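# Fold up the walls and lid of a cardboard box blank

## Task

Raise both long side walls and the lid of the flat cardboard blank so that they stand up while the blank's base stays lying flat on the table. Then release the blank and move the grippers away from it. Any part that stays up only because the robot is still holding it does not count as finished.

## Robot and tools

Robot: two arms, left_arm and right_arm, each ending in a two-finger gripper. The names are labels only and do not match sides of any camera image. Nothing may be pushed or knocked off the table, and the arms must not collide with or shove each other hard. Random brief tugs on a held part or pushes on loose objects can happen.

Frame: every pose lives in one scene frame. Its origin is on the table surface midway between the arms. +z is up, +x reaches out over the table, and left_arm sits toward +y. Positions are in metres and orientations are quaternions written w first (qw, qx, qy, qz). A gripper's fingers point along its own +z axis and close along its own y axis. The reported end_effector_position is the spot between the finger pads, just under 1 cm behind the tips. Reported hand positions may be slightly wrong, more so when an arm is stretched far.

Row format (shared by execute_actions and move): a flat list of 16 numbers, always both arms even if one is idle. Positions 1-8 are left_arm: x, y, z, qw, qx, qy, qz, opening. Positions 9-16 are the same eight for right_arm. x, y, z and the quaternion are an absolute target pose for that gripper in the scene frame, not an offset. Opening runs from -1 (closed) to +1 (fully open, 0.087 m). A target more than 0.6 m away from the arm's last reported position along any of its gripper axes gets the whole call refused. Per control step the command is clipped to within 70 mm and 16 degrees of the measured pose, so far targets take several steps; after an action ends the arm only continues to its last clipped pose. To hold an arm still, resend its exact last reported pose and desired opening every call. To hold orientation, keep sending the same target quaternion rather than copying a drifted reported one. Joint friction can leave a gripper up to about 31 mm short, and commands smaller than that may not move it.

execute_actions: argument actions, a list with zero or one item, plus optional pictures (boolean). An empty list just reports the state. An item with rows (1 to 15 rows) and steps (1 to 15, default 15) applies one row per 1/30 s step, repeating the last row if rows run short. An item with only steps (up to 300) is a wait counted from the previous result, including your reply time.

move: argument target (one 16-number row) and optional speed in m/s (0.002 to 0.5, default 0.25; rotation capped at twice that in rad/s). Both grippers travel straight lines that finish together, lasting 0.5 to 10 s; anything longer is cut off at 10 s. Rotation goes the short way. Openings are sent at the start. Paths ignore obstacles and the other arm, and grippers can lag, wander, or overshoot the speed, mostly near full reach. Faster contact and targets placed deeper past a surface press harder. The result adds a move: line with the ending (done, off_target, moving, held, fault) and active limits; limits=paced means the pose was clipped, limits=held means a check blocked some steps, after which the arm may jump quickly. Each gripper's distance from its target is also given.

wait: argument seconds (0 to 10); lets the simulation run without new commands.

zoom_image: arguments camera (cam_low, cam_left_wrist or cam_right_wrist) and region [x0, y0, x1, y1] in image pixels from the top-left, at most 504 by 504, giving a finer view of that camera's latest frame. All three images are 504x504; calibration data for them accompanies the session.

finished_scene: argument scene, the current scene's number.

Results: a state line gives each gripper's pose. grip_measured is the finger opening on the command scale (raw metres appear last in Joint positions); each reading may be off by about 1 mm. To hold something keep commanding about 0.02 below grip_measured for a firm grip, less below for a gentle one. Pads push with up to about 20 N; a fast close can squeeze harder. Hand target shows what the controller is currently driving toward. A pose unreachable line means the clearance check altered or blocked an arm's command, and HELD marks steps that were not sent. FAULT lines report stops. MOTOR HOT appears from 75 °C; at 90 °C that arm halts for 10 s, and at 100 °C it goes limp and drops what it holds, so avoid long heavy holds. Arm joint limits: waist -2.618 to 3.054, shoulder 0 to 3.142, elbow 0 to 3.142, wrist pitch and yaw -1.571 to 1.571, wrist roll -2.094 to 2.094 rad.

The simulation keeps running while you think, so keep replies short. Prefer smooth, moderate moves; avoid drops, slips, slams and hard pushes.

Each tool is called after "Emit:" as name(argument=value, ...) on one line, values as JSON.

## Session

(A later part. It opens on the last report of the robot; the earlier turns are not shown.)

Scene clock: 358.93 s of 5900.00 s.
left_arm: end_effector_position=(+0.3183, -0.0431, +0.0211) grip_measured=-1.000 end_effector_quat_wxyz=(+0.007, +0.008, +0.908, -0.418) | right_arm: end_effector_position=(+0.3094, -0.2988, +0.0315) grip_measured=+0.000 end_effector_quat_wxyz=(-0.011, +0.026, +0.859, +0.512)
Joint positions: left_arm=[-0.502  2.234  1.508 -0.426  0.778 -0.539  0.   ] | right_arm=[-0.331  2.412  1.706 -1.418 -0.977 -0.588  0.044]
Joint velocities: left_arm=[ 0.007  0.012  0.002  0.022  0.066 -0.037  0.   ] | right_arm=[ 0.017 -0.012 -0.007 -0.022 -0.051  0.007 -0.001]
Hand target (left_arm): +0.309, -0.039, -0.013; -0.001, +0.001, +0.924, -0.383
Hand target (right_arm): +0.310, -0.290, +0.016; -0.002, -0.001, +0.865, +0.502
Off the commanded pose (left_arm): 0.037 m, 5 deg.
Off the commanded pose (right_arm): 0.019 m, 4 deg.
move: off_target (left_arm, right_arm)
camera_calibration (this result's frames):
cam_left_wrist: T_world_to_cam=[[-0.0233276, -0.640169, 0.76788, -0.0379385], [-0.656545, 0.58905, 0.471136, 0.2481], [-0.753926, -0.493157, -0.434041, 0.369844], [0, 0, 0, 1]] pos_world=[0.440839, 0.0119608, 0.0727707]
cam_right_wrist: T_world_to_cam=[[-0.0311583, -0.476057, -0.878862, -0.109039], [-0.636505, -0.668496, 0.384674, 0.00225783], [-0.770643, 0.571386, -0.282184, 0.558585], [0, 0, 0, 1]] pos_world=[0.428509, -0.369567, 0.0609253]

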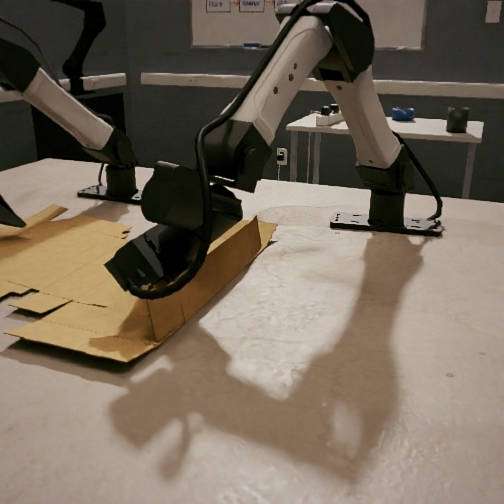

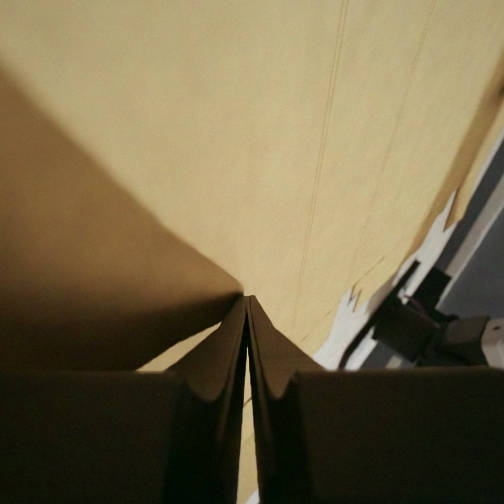

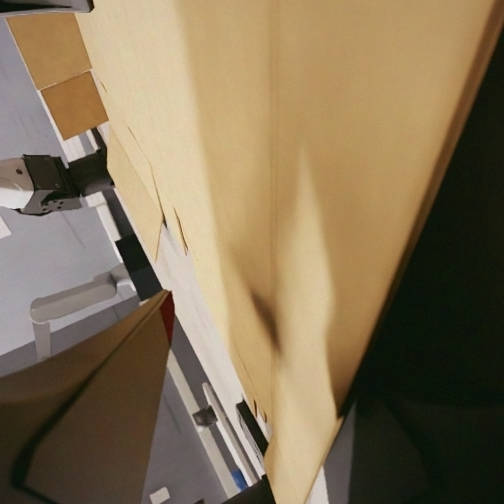

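Emit:
move(target=[0.31,-0.04,-0.015,0,0,0.924,-0.383,-1,0.31,-0.265,0.10,0,0,0.866,0.5,0], speed=0.05)

Emit:
move(target=[0.31,-0.04,-0.015,0,0,0.924,-0.383,-1,0.31,-0.25,0.135,0,0,0.866,0.5,0], speed=0.04)

Scene clock: 366.47 s of 5900.00 s.
left_arm: end_effector_position=(+0.3182, -0.0434, +0.0211) grip_measured=-1.000 end_effector_quat_wxyz=(+0.007, +0.009, +0.908, -0.418) | right_arm: end_effector_position=(+0.3124, -0.2735, +0.0881) grip_measured=+0.000 end_effector_quat_wxyz=(+0.006, +0.002, +0.868, +0.497)
Joint positions: left_arm=[-0.503  2.234  1.508 -0.426  0.778 -0.539  0.   ] | right_arm=[-0.259  2.246  1.706 -1.447 -0.984 -0.497  0.044]
Joint velocities: left_arm=[-0.007 -0.007 -0.012  0.007  0.007  0.007  0.   ] | right_arm=[-0.002 -0.017 -0.012  0.037  0.037 -0.007 -0.001]
Hand target (left_arm): +0.309, -0.039, -0.013; -0.001, +0.001, +0.924, -0.383
Hand target (right_arm): +0.309, -0.265, +0.100; -0.000, -0.000, +0.866, +0.500
Off the commanded pose (left_arm): 0.037 m, 5 deg.
Off the commanded pose (right_arm): 0.015 m, 1 deg.
After step 90, 2.70 s passed at rest.
move: off_target (left_arm, right_arm)
camera_calibration (this result's frames):
cam_left_wrist: T_world_to_cam=[[-0.0240877, -0.640041, 0.767963, -0.0379032], [-0.656262, 0.589618, 0.470819, 0.248107], [-0.754148, -0.492644, -0.434237, 0.369677], [0, 0, 0, 1]] pos_world=[0.440702, 0.0115714, 0.0728223]
cam_right_wrist: T_world_to_cam=[[0.0269205, -0.506867, -0.861604, -0.0752261], [-0.641297, -0.669931, 0.374072, 0.00139287], [-0.76682, 0.542474, -0.343087, 0.558605], [0, 0, 0, 1]] pos_world=[0.431268, -0.340225, 0.126314]

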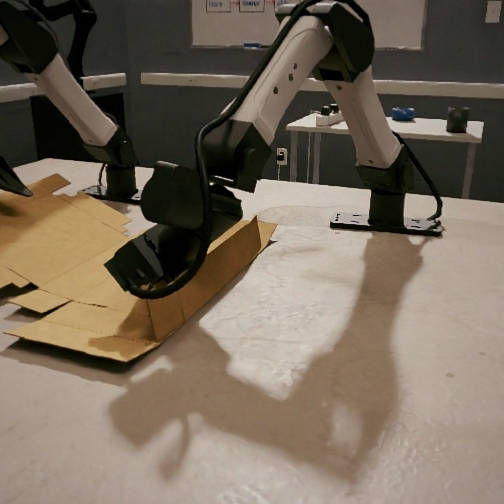

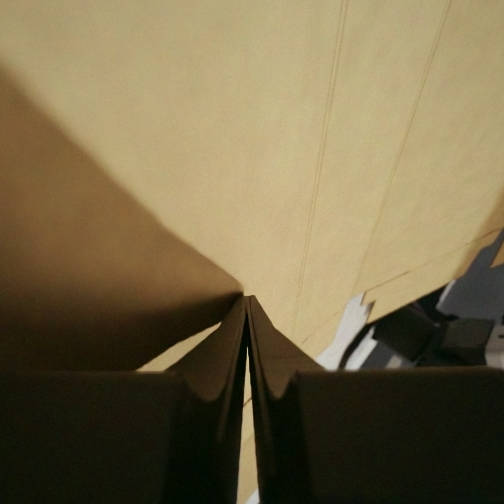

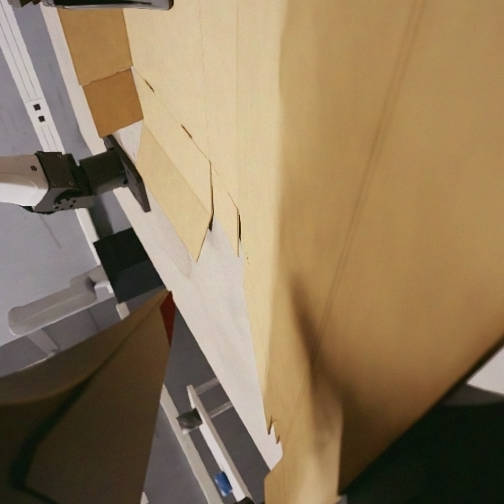

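Scene clock: 368.07 s of 5900.00 s.
left_arm: end_effector_position=(+0.3182, -0.0434, +0.0211) grip_measured=-1.000 end_effector_quat_wxyz=(+0.007, +0.009, +0.908, -0.418) | right_arm: end_effector_position=(+0.3123, -0.2589, +0.1190) grip_measured=+0.000 end_effector_quat_wxyz=(+0.006, -0.000, +0.869, +0.495)
Joint positions: left_arm=[-0.503  2.234  1.508 -0.426  0.778 -0.539  0.   ] | right_arm=[-0.222  2.184  1.739 -1.489 -0.994 -0.439  0.044]
Joint velocities: left_arm=[-0.007  0.002  0.002  0.007 -0.037 -0.051  0.   ] | right_arm=[ 0.002 -0.002 -0.012 -0.022  0.051 -0.007 -0.   ]
Hand target (left_arm): +0.309, -0.039, -0.013; -0.001, +0.001, +0.924, -0.383
Hand target (right_arm): +0.310, -0.250, +0.134; -0.000, +0.000, +0.866, +0.500
Off the commanded pose (left_arm): 0.037 m, 5 deg.
Off the commanded pose (right_arm): 0.018 m, 1 deg.
move: off_target (left_arm, right_arm)
camera_calibration (this result's frames):
cam_left_wrist: T_world_to_cam=[[-0.0240877, -0.640041, 0.767963, -0.0379032], [-0.656262, 0.589618, 0.470819, 0.248107], [-0.754148, -0.492644, -0.434237, 0.369677], [0, 0, 0, 1]] pos_world=[0.440702, 0.0115714, 0.0728223]
cam_right_wrist: T_world_to_cam=[[0.0310455, -0.509665, -0.859813, -0.0434489], [-0.639851, -0.670996, 0.374638, -0.00122919], [-0.767871, 0.538522, -0.346941, 0.560999], [0, 0, 0, 1]] pos_world=[0.431337, -0.325079, 0.157736]

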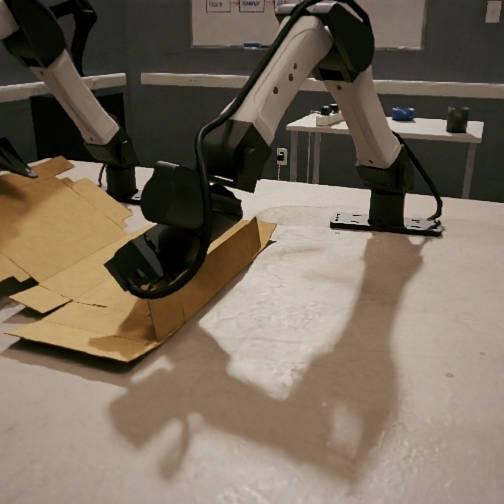

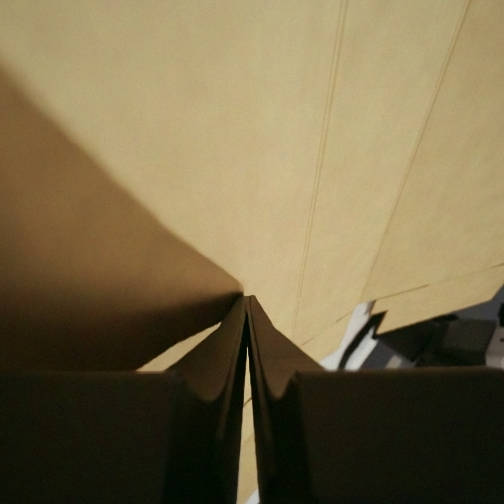

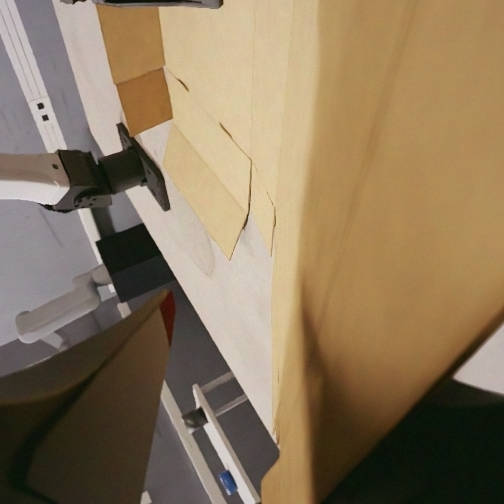

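Emit:
move(target=[0.31,-0.04,-0.015,0,0,0.924,-0.383,-1,0.31,-0.215,0.14,0,0,0.924,0.383,0], speed=0.05)

Emit:
move(target=[0.31,-0.04,-0.015,0,0,0.924,-0.383,-1,0.31,-0.225,0.125,0,0,0.924,0.383,-1], speed=0.05)

Scene clock: 375.47 s of 5900.00 s.
left_arm: end_effector_position=(+0.3181, -0.0435, +0.0212) grip_measured=-1.000 end_effector_quat_wxyz=(+0.007, +0.009, +0.908, -0.418) | right_arm: end_effector_position=(+0.3186, -0.2286, +0.1342) grip_measured=+0.000 end_effector_quat_wxyz=(+0.015, -0.002, +0.928, +0.373)
Joint positions: left_arm=[-0.503  2.234  1.508 -0.426  0.779 -0.539  0.   ] | right_arm=[-0.069  2.034  1.739 -1.322 -0.764 -0.11   0.044]
Joint velocities: left_arm=[ 0.002 -0.012 -0.002  0.051  0.11  -0.007  0.   ] | right_arm=[-0.002 -0.022 -0.007  0.037  0.007 -0.051 -0.001]
Hand target (left_arm): +0.309, -0.039, -0.013; -0.001, +0.001, +0.924, -0.383
Hand target (right_arm): +0.310, -0.216, +0.140; -0.001, -0.001, +0.924, +0.383
Off the commanded pose (left_arm): 0.037 m, 5 deg.
Off the commanded pose (right_arm): 0.017 m, 2 deg.
After step 90, 1.60 s passed at rest.
move: off_target (left_arm, right_arm)
camera_calibration (this result's frames):
cam_left_wrist: T_world_to_cam=[[-0.0240858, -0.639537, 0.768383, -0.0380061], [-0.655956, 0.590126, 0.470609, 0.24798], [-0.754415, -0.49269, -0.433722, 0.369707], [0, 0, 0, 1]] pos_world=[0.440661, 0.011505, 0.0728513]
cam_right_wrist: T_world_to_cam=[[0.0392834, -0.721697, -0.691094, -0.0888764], [-0.651715, -0.54278, 0.529771, 0.0297574], [-0.757446, 0.429585, -0.491663, 0.546019], [0, 0, 0, 1]] pos_world=[0.436465, -0.282552, 0.191271]

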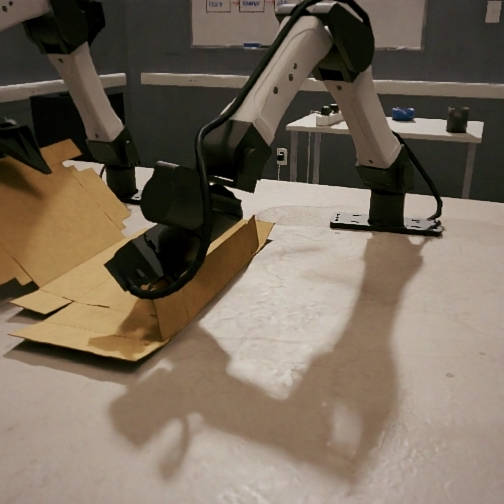

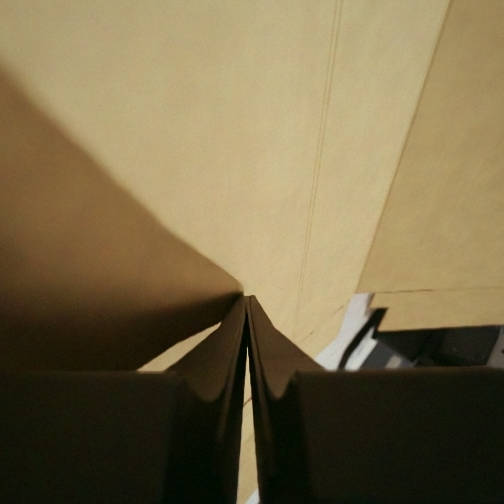

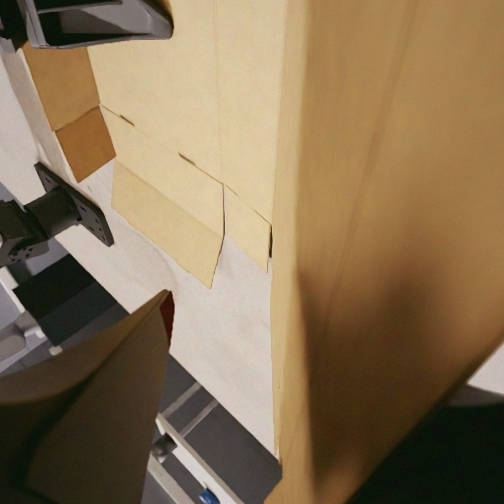

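Scene clock: 376.50 s of 5900.00 s.
left_arm: end_effector_position=(+0.3176, -0.0434, +0.0207) grip_measured=-1.000 end_effector_quat_wxyz=(+0.006, +0.008, +0.908, -0.418) | right_arm: end_effector_position=(+0.3198, -0.2336, +0.1262) grip_measured=-0.980 end_effector_quat_wxyz=(+0.020, -0.006, +0.932, +0.361)
Joint positions: left_arm=[-0.503  2.234  1.505 -0.424  0.779 -0.54   0.   ] | right_arm=[-0.073  2.034  1.721 -1.297 -0.74  -0.12   0.001]
Joint velocities: left_arm=[-0.002 -0.002 -0.012  0.007 -0.051  0.007  0.   ] | right_arm=[ 0.002 -0.007  0.012  0.007  0.037 -0.022  0.001]
Hand target (left_arm): +0.309, -0.039, -0.013; -0.001, +0.001, +0.924, -0.383
Hand target (right_arm): +0.311, -0.225, +0.125; -0.000, +0.001, +0.924, +0.382
Off the commanded pose (left_arm): 0.037 m, 5 deg.
Off the commanded pose (right_arm): 0.013 m, 4 deg.
move: off_target (left_arm, right_arm)
camera_calibration (this result's frames):
cam_left_wrist: T_world_to_cam=[[-0.0227785, -0.639513, 0.768443, -0.0379302], [-0.655489, 0.589922, 0.471514, 0.247695], [-0.754861, -0.492966, -0.432632, 0.369287], [0, 0, 0, 1]] pos_world=[0.440258, 0.0116677, 0.0721203]
cam_right_wrist: T_world_to_cam=[[0.0503297, -0.738714, -0.672137, -0.107997], [-0.655815, -0.532012, 0.535602, 0.035087], [-0.753242, 0.413841, -0.511236, 0.542568], [0, 0, 0, 1]] pos_world=[0.437131, -0.285649, 0.185999]

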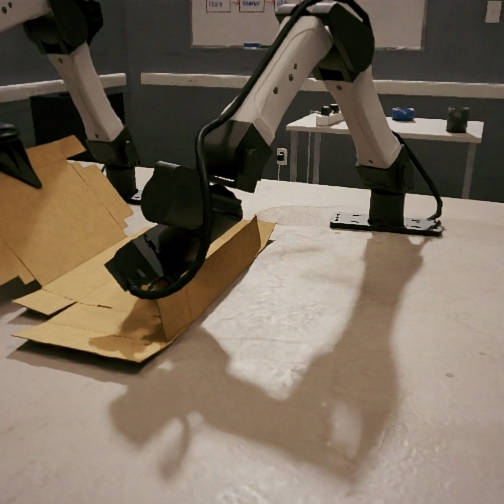

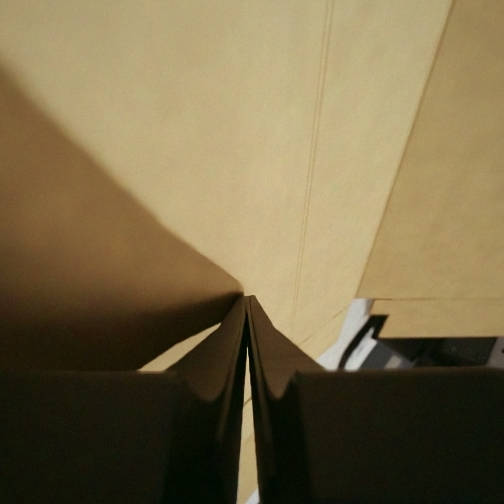

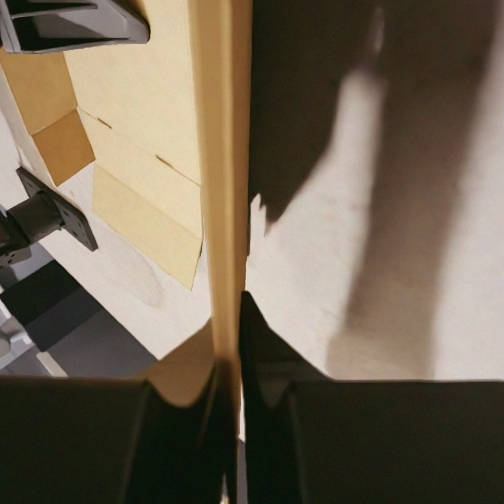

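Emit:
move(target=[0.32,-0.04,-0.015,0,0,0.924,-0.383,-1,0.32,-0.169,0.20,0,0,0.976,0.216,-1], speed=0.06)

Emit:
move(target=[0.32,-0.04,-0.015,0,0,0.924,-0.383,-1,0.32,-0.075,0.225,0,0,1,0,-1], speed=0.06)

Scene clock: 385.03 s of 5900.00 s.
left_arm: end_effector_position=(+0.3196, -0.0458, +0.0207) grip_measured=-1.000 end_effector_quat_wxyz=(+0.005, +0.011, +0.904, -0.427) | right_arm: end_effector_position=(+0.3237, -0.1785, +0.1874) grip_measured=-0.980 end_effector_quat_wxyz=(+0.018, -0.015, +0.979, +0.204)
Joint positions: left_arm=[-0.502  2.247  1.517 -0.416  0.798 -0.54   0.   ] | right_arm=[ 0.194  2.079  2.158 -1.544 -0.399  0.167  0.001]
Joint velocities: left_arm=[ 0.007  0.002  0.012  0.007  0.037 -0.051  0.   ] | right_arm=[-0.002 -0.002 -0.012 -0.051 -0.007  0.022 -0.   ]
Hand target (left_arm): +0.319, -0.039, -0.013; -0.000, +0.001, +0.923, -0.384
Hand target (right_arm): +0.320, -0.170, +0.200; +0.013, +0.002, +0.975, +0.220
Off the commanded pose (left_arm): 0.036 m, 6 deg.
Off the commanded pose (right_arm): 0.016 m, 3 deg.
joint sent to its limit (right arm) — the command would take joint 4 (wrist pitch) past its lower limit, so that joint was sent only as far as its limit.
After step 90, 2.67 s passed at rest.
move: off_target (left_arm, right_arm)
camera_calibration (this result's frames):
cam_left_wrist: T_world_to_cam=[[-0.0263319, -0.625084, 0.780113, -0.03796], [-0.651122, 0.602864, 0.461081, 0.249792], [-0.758516, -0.495808, -0.42288, 0.370402], [0, 0, 0, 1]] pos_world=[0.442602, 0.00932938, 0.0710745]
cam_right_wrist: T_world_to_cam=[[0.0614796, -0.915878, -0.396721, -0.113139], [-0.652608, -0.337626, 0.678316, 0.0411049], [-0.755198, 0.2172, -0.618466, 0.539686], [0, 0, 0, 1]] pos_world=[0.441351, -0.206963, 0.261011]

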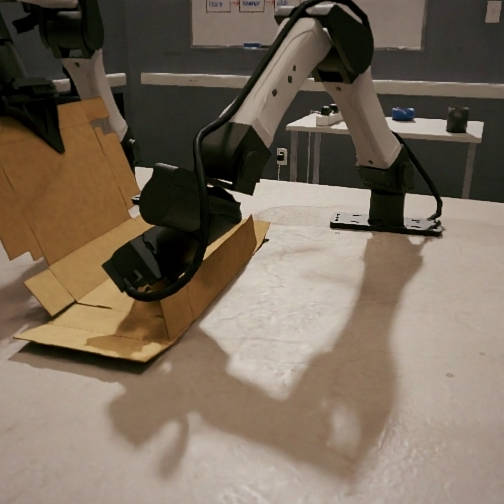

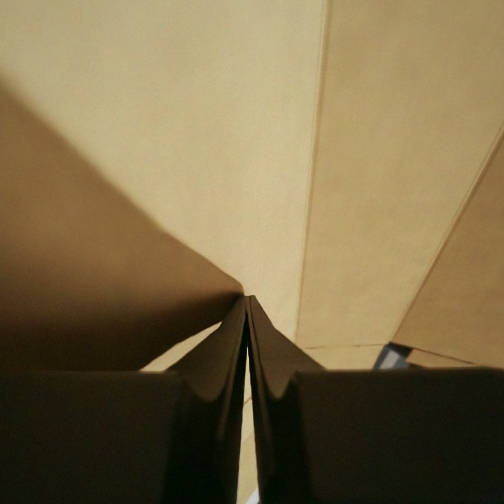

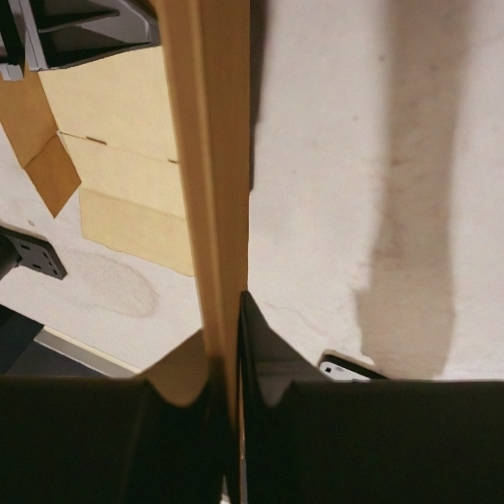

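Scene clock: 388.73 s of 5900.00 s.
left_arm: end_effector_position=(+0.3210, -0.0457, +0.0206) grip_measured=-1.000 end_effector_quat_wxyz=(+0.008, +0.011, +0.905, -0.425) | right_arm: end_effector_position=(+0.3217, -0.0922, +0.2113) grip_measured=-0.969 end_effector_quat_wxyz=(+0.131, -0.019, +0.990, +0.056)
Joint positions: left_arm=[-0.502  2.247  1.517 -0.411  0.793 -0.54   0.   ] | right_arm=[ 0.553  2.145  2.43  -1.572  0.032  0.492  0.001]
Joint velocities: left_arm=[-0.007  0.007 -0.002 -0.007 -0.051 -0.066  0.   ] | right_arm=[-0.002 -0.002  0.002 -0.066  0.037 -0.007  0.   ]
Hand target (left_arm): +0.319, -0.039, -0.013; +0.000, +0.001, +0.923, -0.384
Hand target (right_arm): +0.320, -0.077, +0.224; +0.140, +0.000, +0.986, +0.087
Off the commanded pose (left_arm): 0.036 m, 6 deg.
Off the commanded pose (right_arm): 0.022 m, 17 deg; orientation clipped at the last step of the last action.
joint sent to its limit (right arm) — the command would take joint 4 (wrist pitch) past its lower limit, so that joint was sent only as far as its limit.
move: off_target (left_arm, right_arm); limits=paced
camera_calibration (this result's frames):
cam_left_wrist: T_world_to_cam=[[-0.0301167, -0.627256, 0.778231, -0.0365812], [-0.655893, 0.599917, 0.458152, 0.252218], [-0.754253, -0.496638, -0.42948, 0.37018], [0, 0, 0, 1]] pos_world=[0.443536, 0.00959022, 0.0718996]
cam_right_wrist: T_world_to_cam=[[0.0766327, -0.992166, -0.0986584, -0.0994021], [-0.807899, -0.119778, 0.577021, 0.144127], [-0.584318, 0.0354873, -0.810749, 0.5031], [0, 0, 0, 1]] pos_world=[0.418028, -0.0992139, 0.314917]

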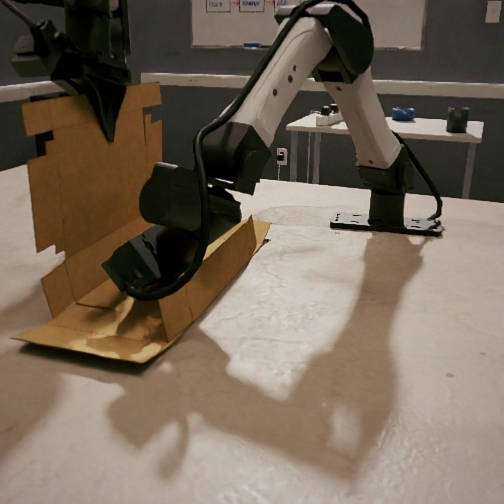

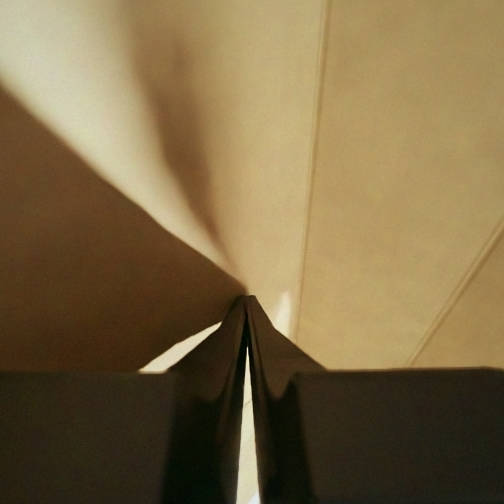

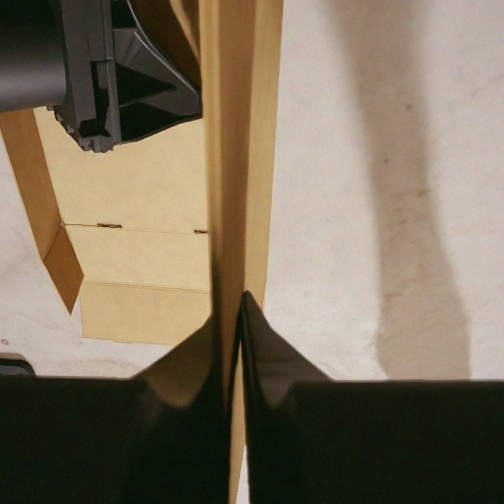

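Emit:
move(target=[0.32,-0.04,-0.015,0,0,0.924,-0.383,-1,0.215,-0.085,0.215,0.2,0,0.98,0,-0.8], speed=0.05)

Emit:
move(target=[0.32,-0.04,-0.015,0,0,0.924,-0.383,-1,0.225,-0.075,0.215,0.2,0,0.98,0,-1], speed=0.05)

Emit:
move(target=[0.34,0.08,0.13,0,0,0.924,-0.383,0,0.225,-0.075,0.21,0.2,0,0.98,0,-1], speed=0.1)

Scene clock: 413.07 s of 5900.00 s.
left_arm: end_effector_position=(+0.3188, -0.0456, +0.0205) grip_measured=-1.000 end_effector_quat_wxyz=(+0.002, +0.010, +0.904, -0.428) | right_arm: end_effector_position=(+0.2225, -0.0887, +0.2108) grip_measured=-0.800 end_effector_quat_wxyz=(+0.198, -0.001, +0.980, -0.014)
Joint positions: left_arm=[-0.501  2.249  1.517 -0.418  0.804 -0.541  0.   ] | right_arm=[ 0.828  1.745  1.856 -1.418  0.305  0.767  0.009]
Joint velocities: left_arm=[-0.002  0.002 -0.007 -0.022  0.037  0.007  0.   ] | right_arm=[ 0.002 -0.007 -0.012 -0.051 -0.051  0.066 -0.   ]
Hand target (left_arm): +0.319, -0.039, -0.013; -0.000, +0.001, +0.923, -0.384
Hand target (right_arm): +0.215, -0.084, +0.213; +0.198, -0.000, +0.980, -0.000
Off the commanded pose (left_arm): 0.036 m, 6 deg.
Off the commanded pose (right_arm): 0.009 m, 2 deg.
After step 90, 18.83 s passed at rest.
move: off_target (left_arm)
camera_calibration (this result's frames):
cam_left_wrist: T_world_to_cam=[[-0.0211028, -0.622882, 0.782031, -0.0392892], [-0.647717, 0.604369, 0.463897, 0.248182], [-0.761589, -0.496745, -0.416205, 0.37064], [0, 0, 0, 1]] pos_world=[0.442198, 0.00964774, 0.0698568]
cam_right_wrist: T_world_to_cam=[[0.0191355, -0.999093, 0.0380315, -0.104958], [-0.883125, 0.000943838, 0.469137, 0.114934], [-0.468747, -0.0425637, -0.882306, 0.427052], [0, 0, 0, 1]] pos_world=[0.303689, -0.086794, 0.326863]

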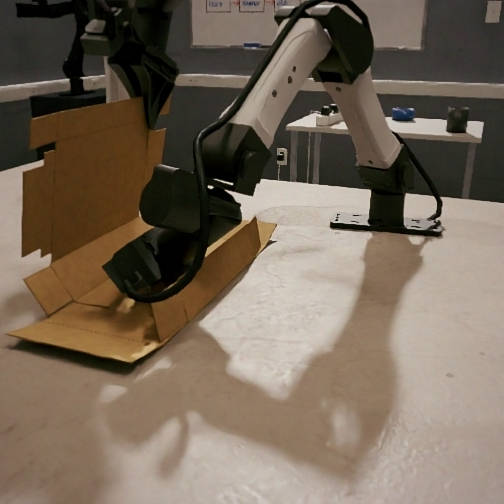

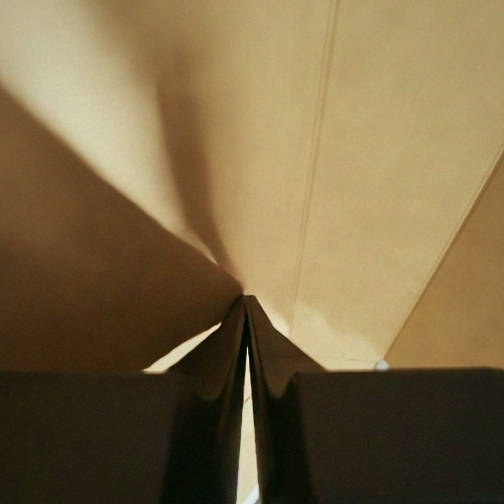

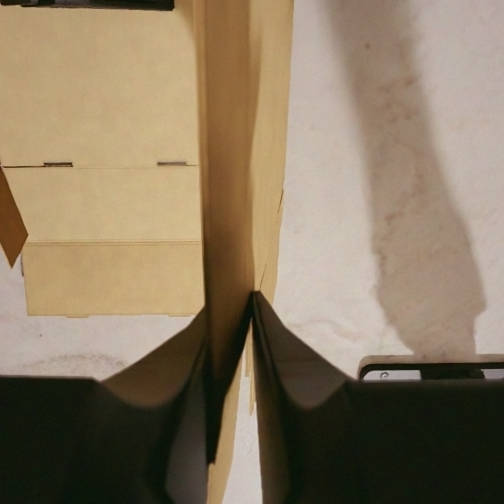

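Scene clock: 414.30 s of 5900.00 s.
left_arm: end_effector_position=(+0.3187, -0.0454, +0.0207) grip_measured=-1.000 end_effector_quat_wxyz=(+0.001, +0.009, +0.904, -0.428) | right_arm: end_effector_position=(+0.2202, -0.0959, +0.2129) grip_measured=-0.975 end_effector_quat_wxyz=(+0.194, -0.001, +0.981, -0.032)
Joint positions: left_arm=[-0.5    2.249  1.517 -0.419  0.805 -0.541  0.   ] | right_arm=[ 0.828  1.756  1.879 -1.465  0.324  0.77   0.001]
Joint velocities: left_arm=[ 0.007  0.007 -0.002  0.022 -0.022 -0.022  0.   ] | right_arm=[ 0.007  0.012  0.002 -0.007 -0.051 -0.037 -0.   ]
Hand target (left_arm): +0.319, -0.039, -0.013; -0.000, +0.001, +0.923, -0.384
Hand target (right_arm): +0.225, -0.076, +0.216; +0.200, -0.000, +0.980, -0.000
Off the commanded pose (left_arm): 0.036 m, 6 deg.
Off the commanded pose (right_arm): 0.022 m, 4 deg.
move: off_target (left_arm, right_arm)
camera_calibration (this result's frames):
cam_left_wrist: T_world_to_cam=[[-0.0197731, -0.62195, 0.782808, -0.039717], [-0.646915, 0.604931, 0.464284, 0.247635], [-0.762306, -0.497229, -0.41431, 0.370886], [0, 0, 0, 1]] pos_world=[0.442143, 0.00991131, 0.0697794]
cam_right_wrist: T_world_to_cam=[[0.0124463, -0.997192, 0.0738472, -0.118213], [-0.878734, 0.0243337, 0.476692, 0.111599], [-0.47715, -0.0708251, -0.875963, 0.425321], [0, 0, 0, 1]] pos_world=[0.302479, -0.0904732, 0.328097]

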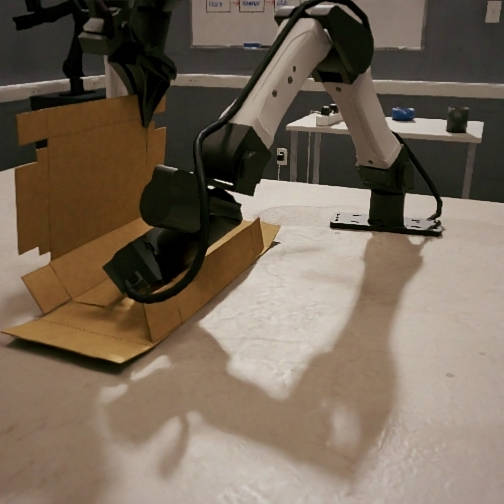

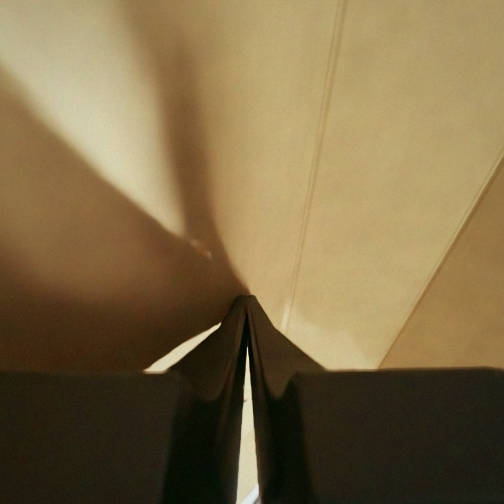

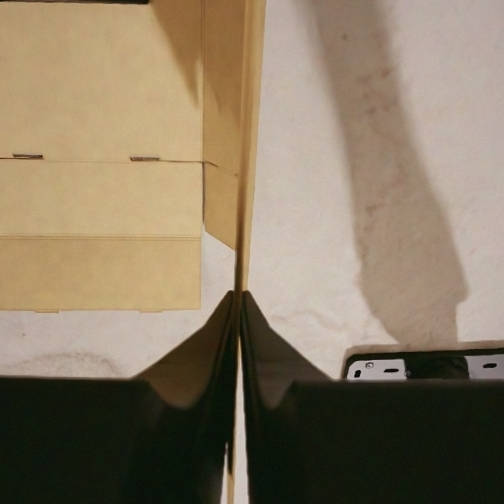

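Scene clock: 416.60 s of 5900.00 s.
left_arm: end_effector_position=(+0.3363, +0.0772, +0.1205) grip_measured=+0.000 end_effector_quat_wxyz=(-0.008, -0.006, +0.924, -0.383) | right_arm: end_effector_position=(+0.2238, -0.0836, +0.2136) grip_measured=-0.980 end_effector_quat_wxyz=(+0.197, +0.002, +0.980, -0.005)
Joint positions: left_arm=[-0.239  2.169  1.872 -1.17   0.781 -0.174  0.044] | right_arm=[ 0.828  1.756  1.879 -1.42   0.292  0.773  0.001]
Joint velocities: left_arm=[ 0.007  0.002 -0.017 -0.022 -0.051 -0.007 -0.001] | right_arm=[ 0.007 -0.007 -0.002  0.022 -0.051 -0.022  0.001]
Hand target (left_arm): +0.339, +0.080, +0.130; +0.002, -0.001, +0.924, -0.382
Hand target (right_arm): +0.225, -0.075, +0.210; +0.200, -0.000, +0.980, -0.000
Off the commanded pose (left_arm): 0.011 m, 1 deg.
Off the commanded pose (right_arm): 0.009 m, 1 deg.
move: off_target (left_arm)
camera_calibration (this result's frames):
cam_left_wrist: T_world_to_cam=[[0.0143159, -0.696338, 0.717572, -0.0391385], [-0.643896, 0.542619, 0.539409, 0.133342], [-0.764979, -0.469764, -0.440601, 0.488592], [0, 0, 0, 1]] pos_world=[0.460181, 0.129915, 0.171433]
cam_right_wrist: T_world_to_cam=[[0.0171002, -0.999678, 0.0187595, -0.0955492], [-0.882387, -0.00626502, 0.470484, 0.113709], [-0.470214, -0.0245985, -0.882209, 0.432127], [0, 0, 0, 1]] pos_world=[0.305162, -0.0841764, 0.32952]

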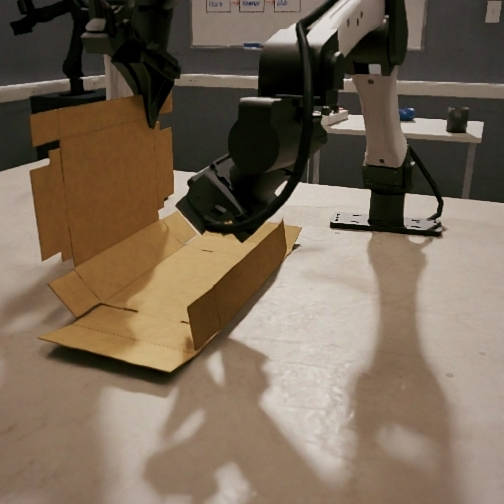

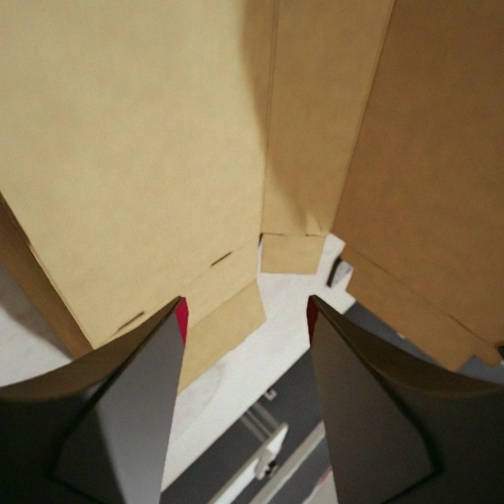

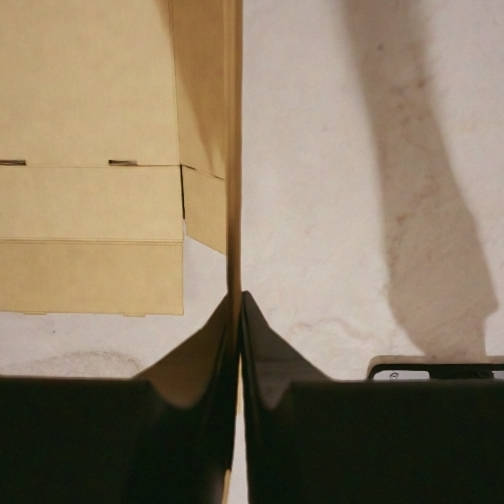

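Emit:
move(target=[0.35,0.125,0.12,0,0,1,0,0.3,0.225,-0.083,0.21,0.2,0,0.98,0,-1], speed=0.15)

Emit:
move(target=[0.35,0.125,0.04,0,0,1,0,0.3,0.225,-0.083,0.21,0.2,0,0.98,0,-1], speed=0.07)

Scene clock: 430.27 s of 5900.00 s.
left_arm: end_effector_position=(+0.3500, +0.1275, +0.1176) grip_measured=+0.300 end_effector_quat_wxyz=(+0.012, +0.000, +1.000, -0.010) | right_arm: end_effector_position=(+0.2242, -0.0819, +0.2108) grip_measured=-0.980 end_effector_quat_wxyz=(+0.196, +0.002, +0.981, -0.002)
Joint positions: left_arm=[-0.394  2.34   2.359 -1.562  0.012 -0.274  0.057] | right_arm=[ 0.828  1.756  1.868 -1.407  0.287  0.773  0.001]
Joint velocities: left_arm=[-0.012  0.007 -0.022 -0.007  0.022 -0.022 -0.001] | right_arm=[-0.012 -0.007 -0.007 -0.081  0.037 -0.051 -0.001]
Hand target (left_arm): +0.349, +0.125, +0.119; +0.011, -0.001, +1.000, -0.005
Hand target (right_arm): +0.225, -0.083, +0.210; +0.200, +0.000, +0.980, -0.000
Off the commanded pose (left_arm): 0.003 m, 2 deg.
Off the commanded pose (right_arm): 0.002 m, 1 deg.
joint sent to its limit (left arm) — the command would take joint 4 (wrist pitch) past its lower limit, so that joint was sent only as far as its limit.
After step 90, 7.57 s passed at rest.
move: done
camera_calibration (this result's frames):
cam_left_wrist: T_world_to_cam=[[-0.00332283, -0.99945, 0.0330066, 0.123127], [-0.670347, 0.0267188, 0.741567, 0.167716], [-0.742041, -0.0196618, -0.670066, 0.482982], [0, 0, 0, 1]] pos_world=[0.471229, 0.128074, 0.195194]
cam_right_wrist: T_world_to_cam=[[0.0184822, -0.99973, 0.0140508, -0.0930995], [-0.881366, -0.00965552, 0.472336, 0.114536], [-0.472073, -0.0211137, -0.881307, 0.430394], [0, 0, 0, 1]] pos_world=[0.305845, -0.0828813, 0.326518]

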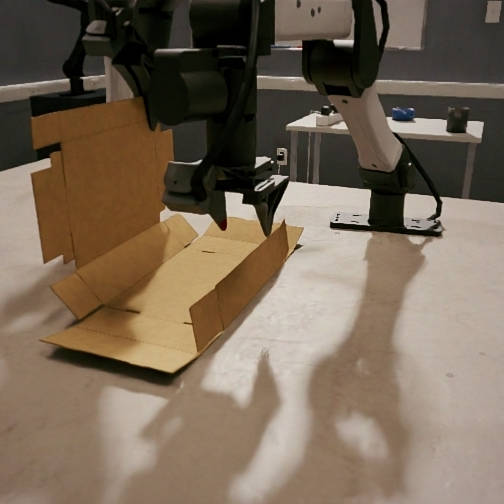

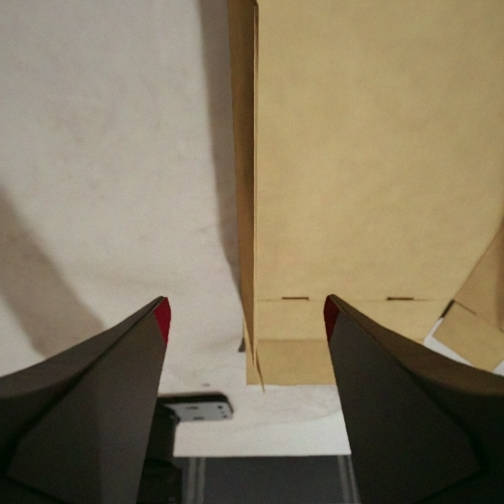

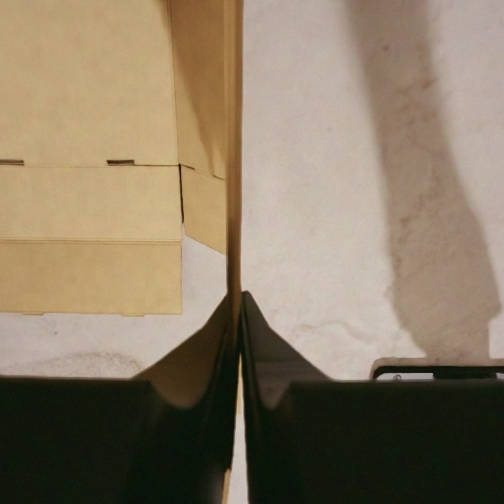

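Scene clock: 431.87 s of 5900.00 s.
left_arm: end_effector_position=(+0.3524, +0.1278, +0.0481) grip_measured=+0.300 end_effector_quat_wxyz=(+0.001, +0.000, +1.000, -0.004) | right_arm: end_effector_position=(+0.2242, -0.0819, +0.2108) grip_measured=-0.980 end_effector_quat_wxyz=(+0.196, +0.002, +0.981, -0.002)
Joint positions: left_arm=[-0.394  2.34   2.077 -1.305  0.006 -0.274  0.057] | right_arm=[ 0.828  1.756  1.868 -1.407  0.287  0.773  0.001]
Joint velocities: left_arm=[-0.022 -0.002  0.007 -0.007 -0.051 -0.051  0.001] | right_arm=[-0.007  0.007 -0.012 -0.007 -0.022 -0.022  0.001]
Hand target (left_arm): +0.352, +0.125, +0.040; -0.000, -0.000, +1.000, +0.000
Hand target (right_arm): +0.225, -0.083, +0.210; +0.200, +0.000, +0.980, -0.000
Off the commanded pose (left_arm): 0.009 m, 0 deg.
Off the commanded pose (right_arm): 0.002 m, 1 deg.
move: done
camera_calibration (this result's frames):
cam_left_wrist: T_world_to_cam=[[-0.00262933, -0.999779, 0.0208505, 0.126183], [-0.65363, 0.0174982, 0.756612, 0.215373], [-0.75681, -0.0116391, -0.653531, 0.441596], [0, 0, 0, 1]] pos_world=[0.475311, 0.127526, 0.123012]
cam_right_wrist: T_world_to_cam=[[0.0184822, -0.99973, 0.0140508, -0.0930995], [-0.881366, -0.00965552, 0.472336, 0.114536], [-0.472073, -0.0211137, -0.881307, 0.430394], [0, 0, 0, 1]] pos_world=[0.305845, -0.0828813, 0.326518]

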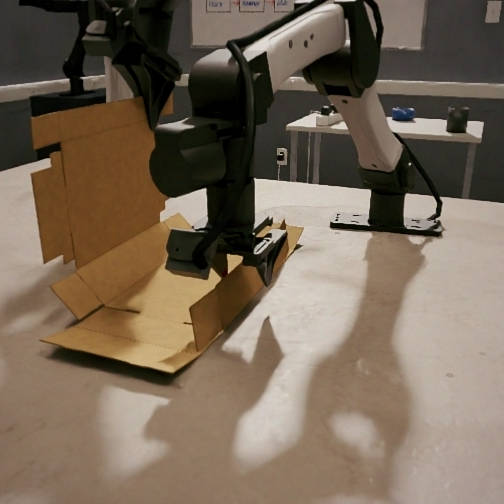

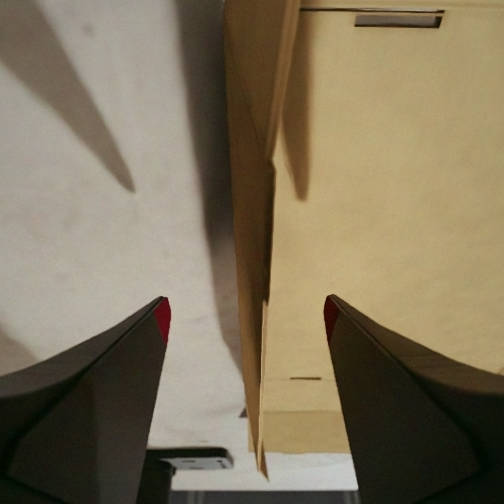

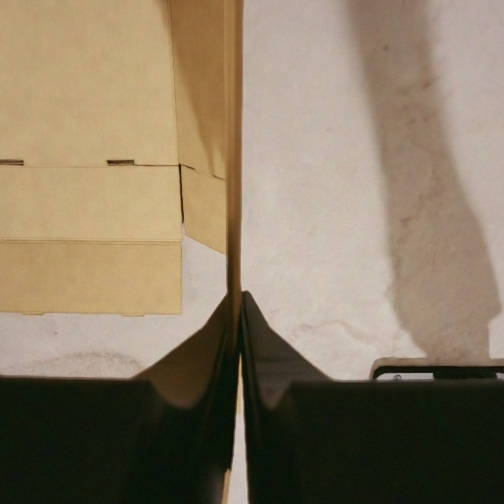

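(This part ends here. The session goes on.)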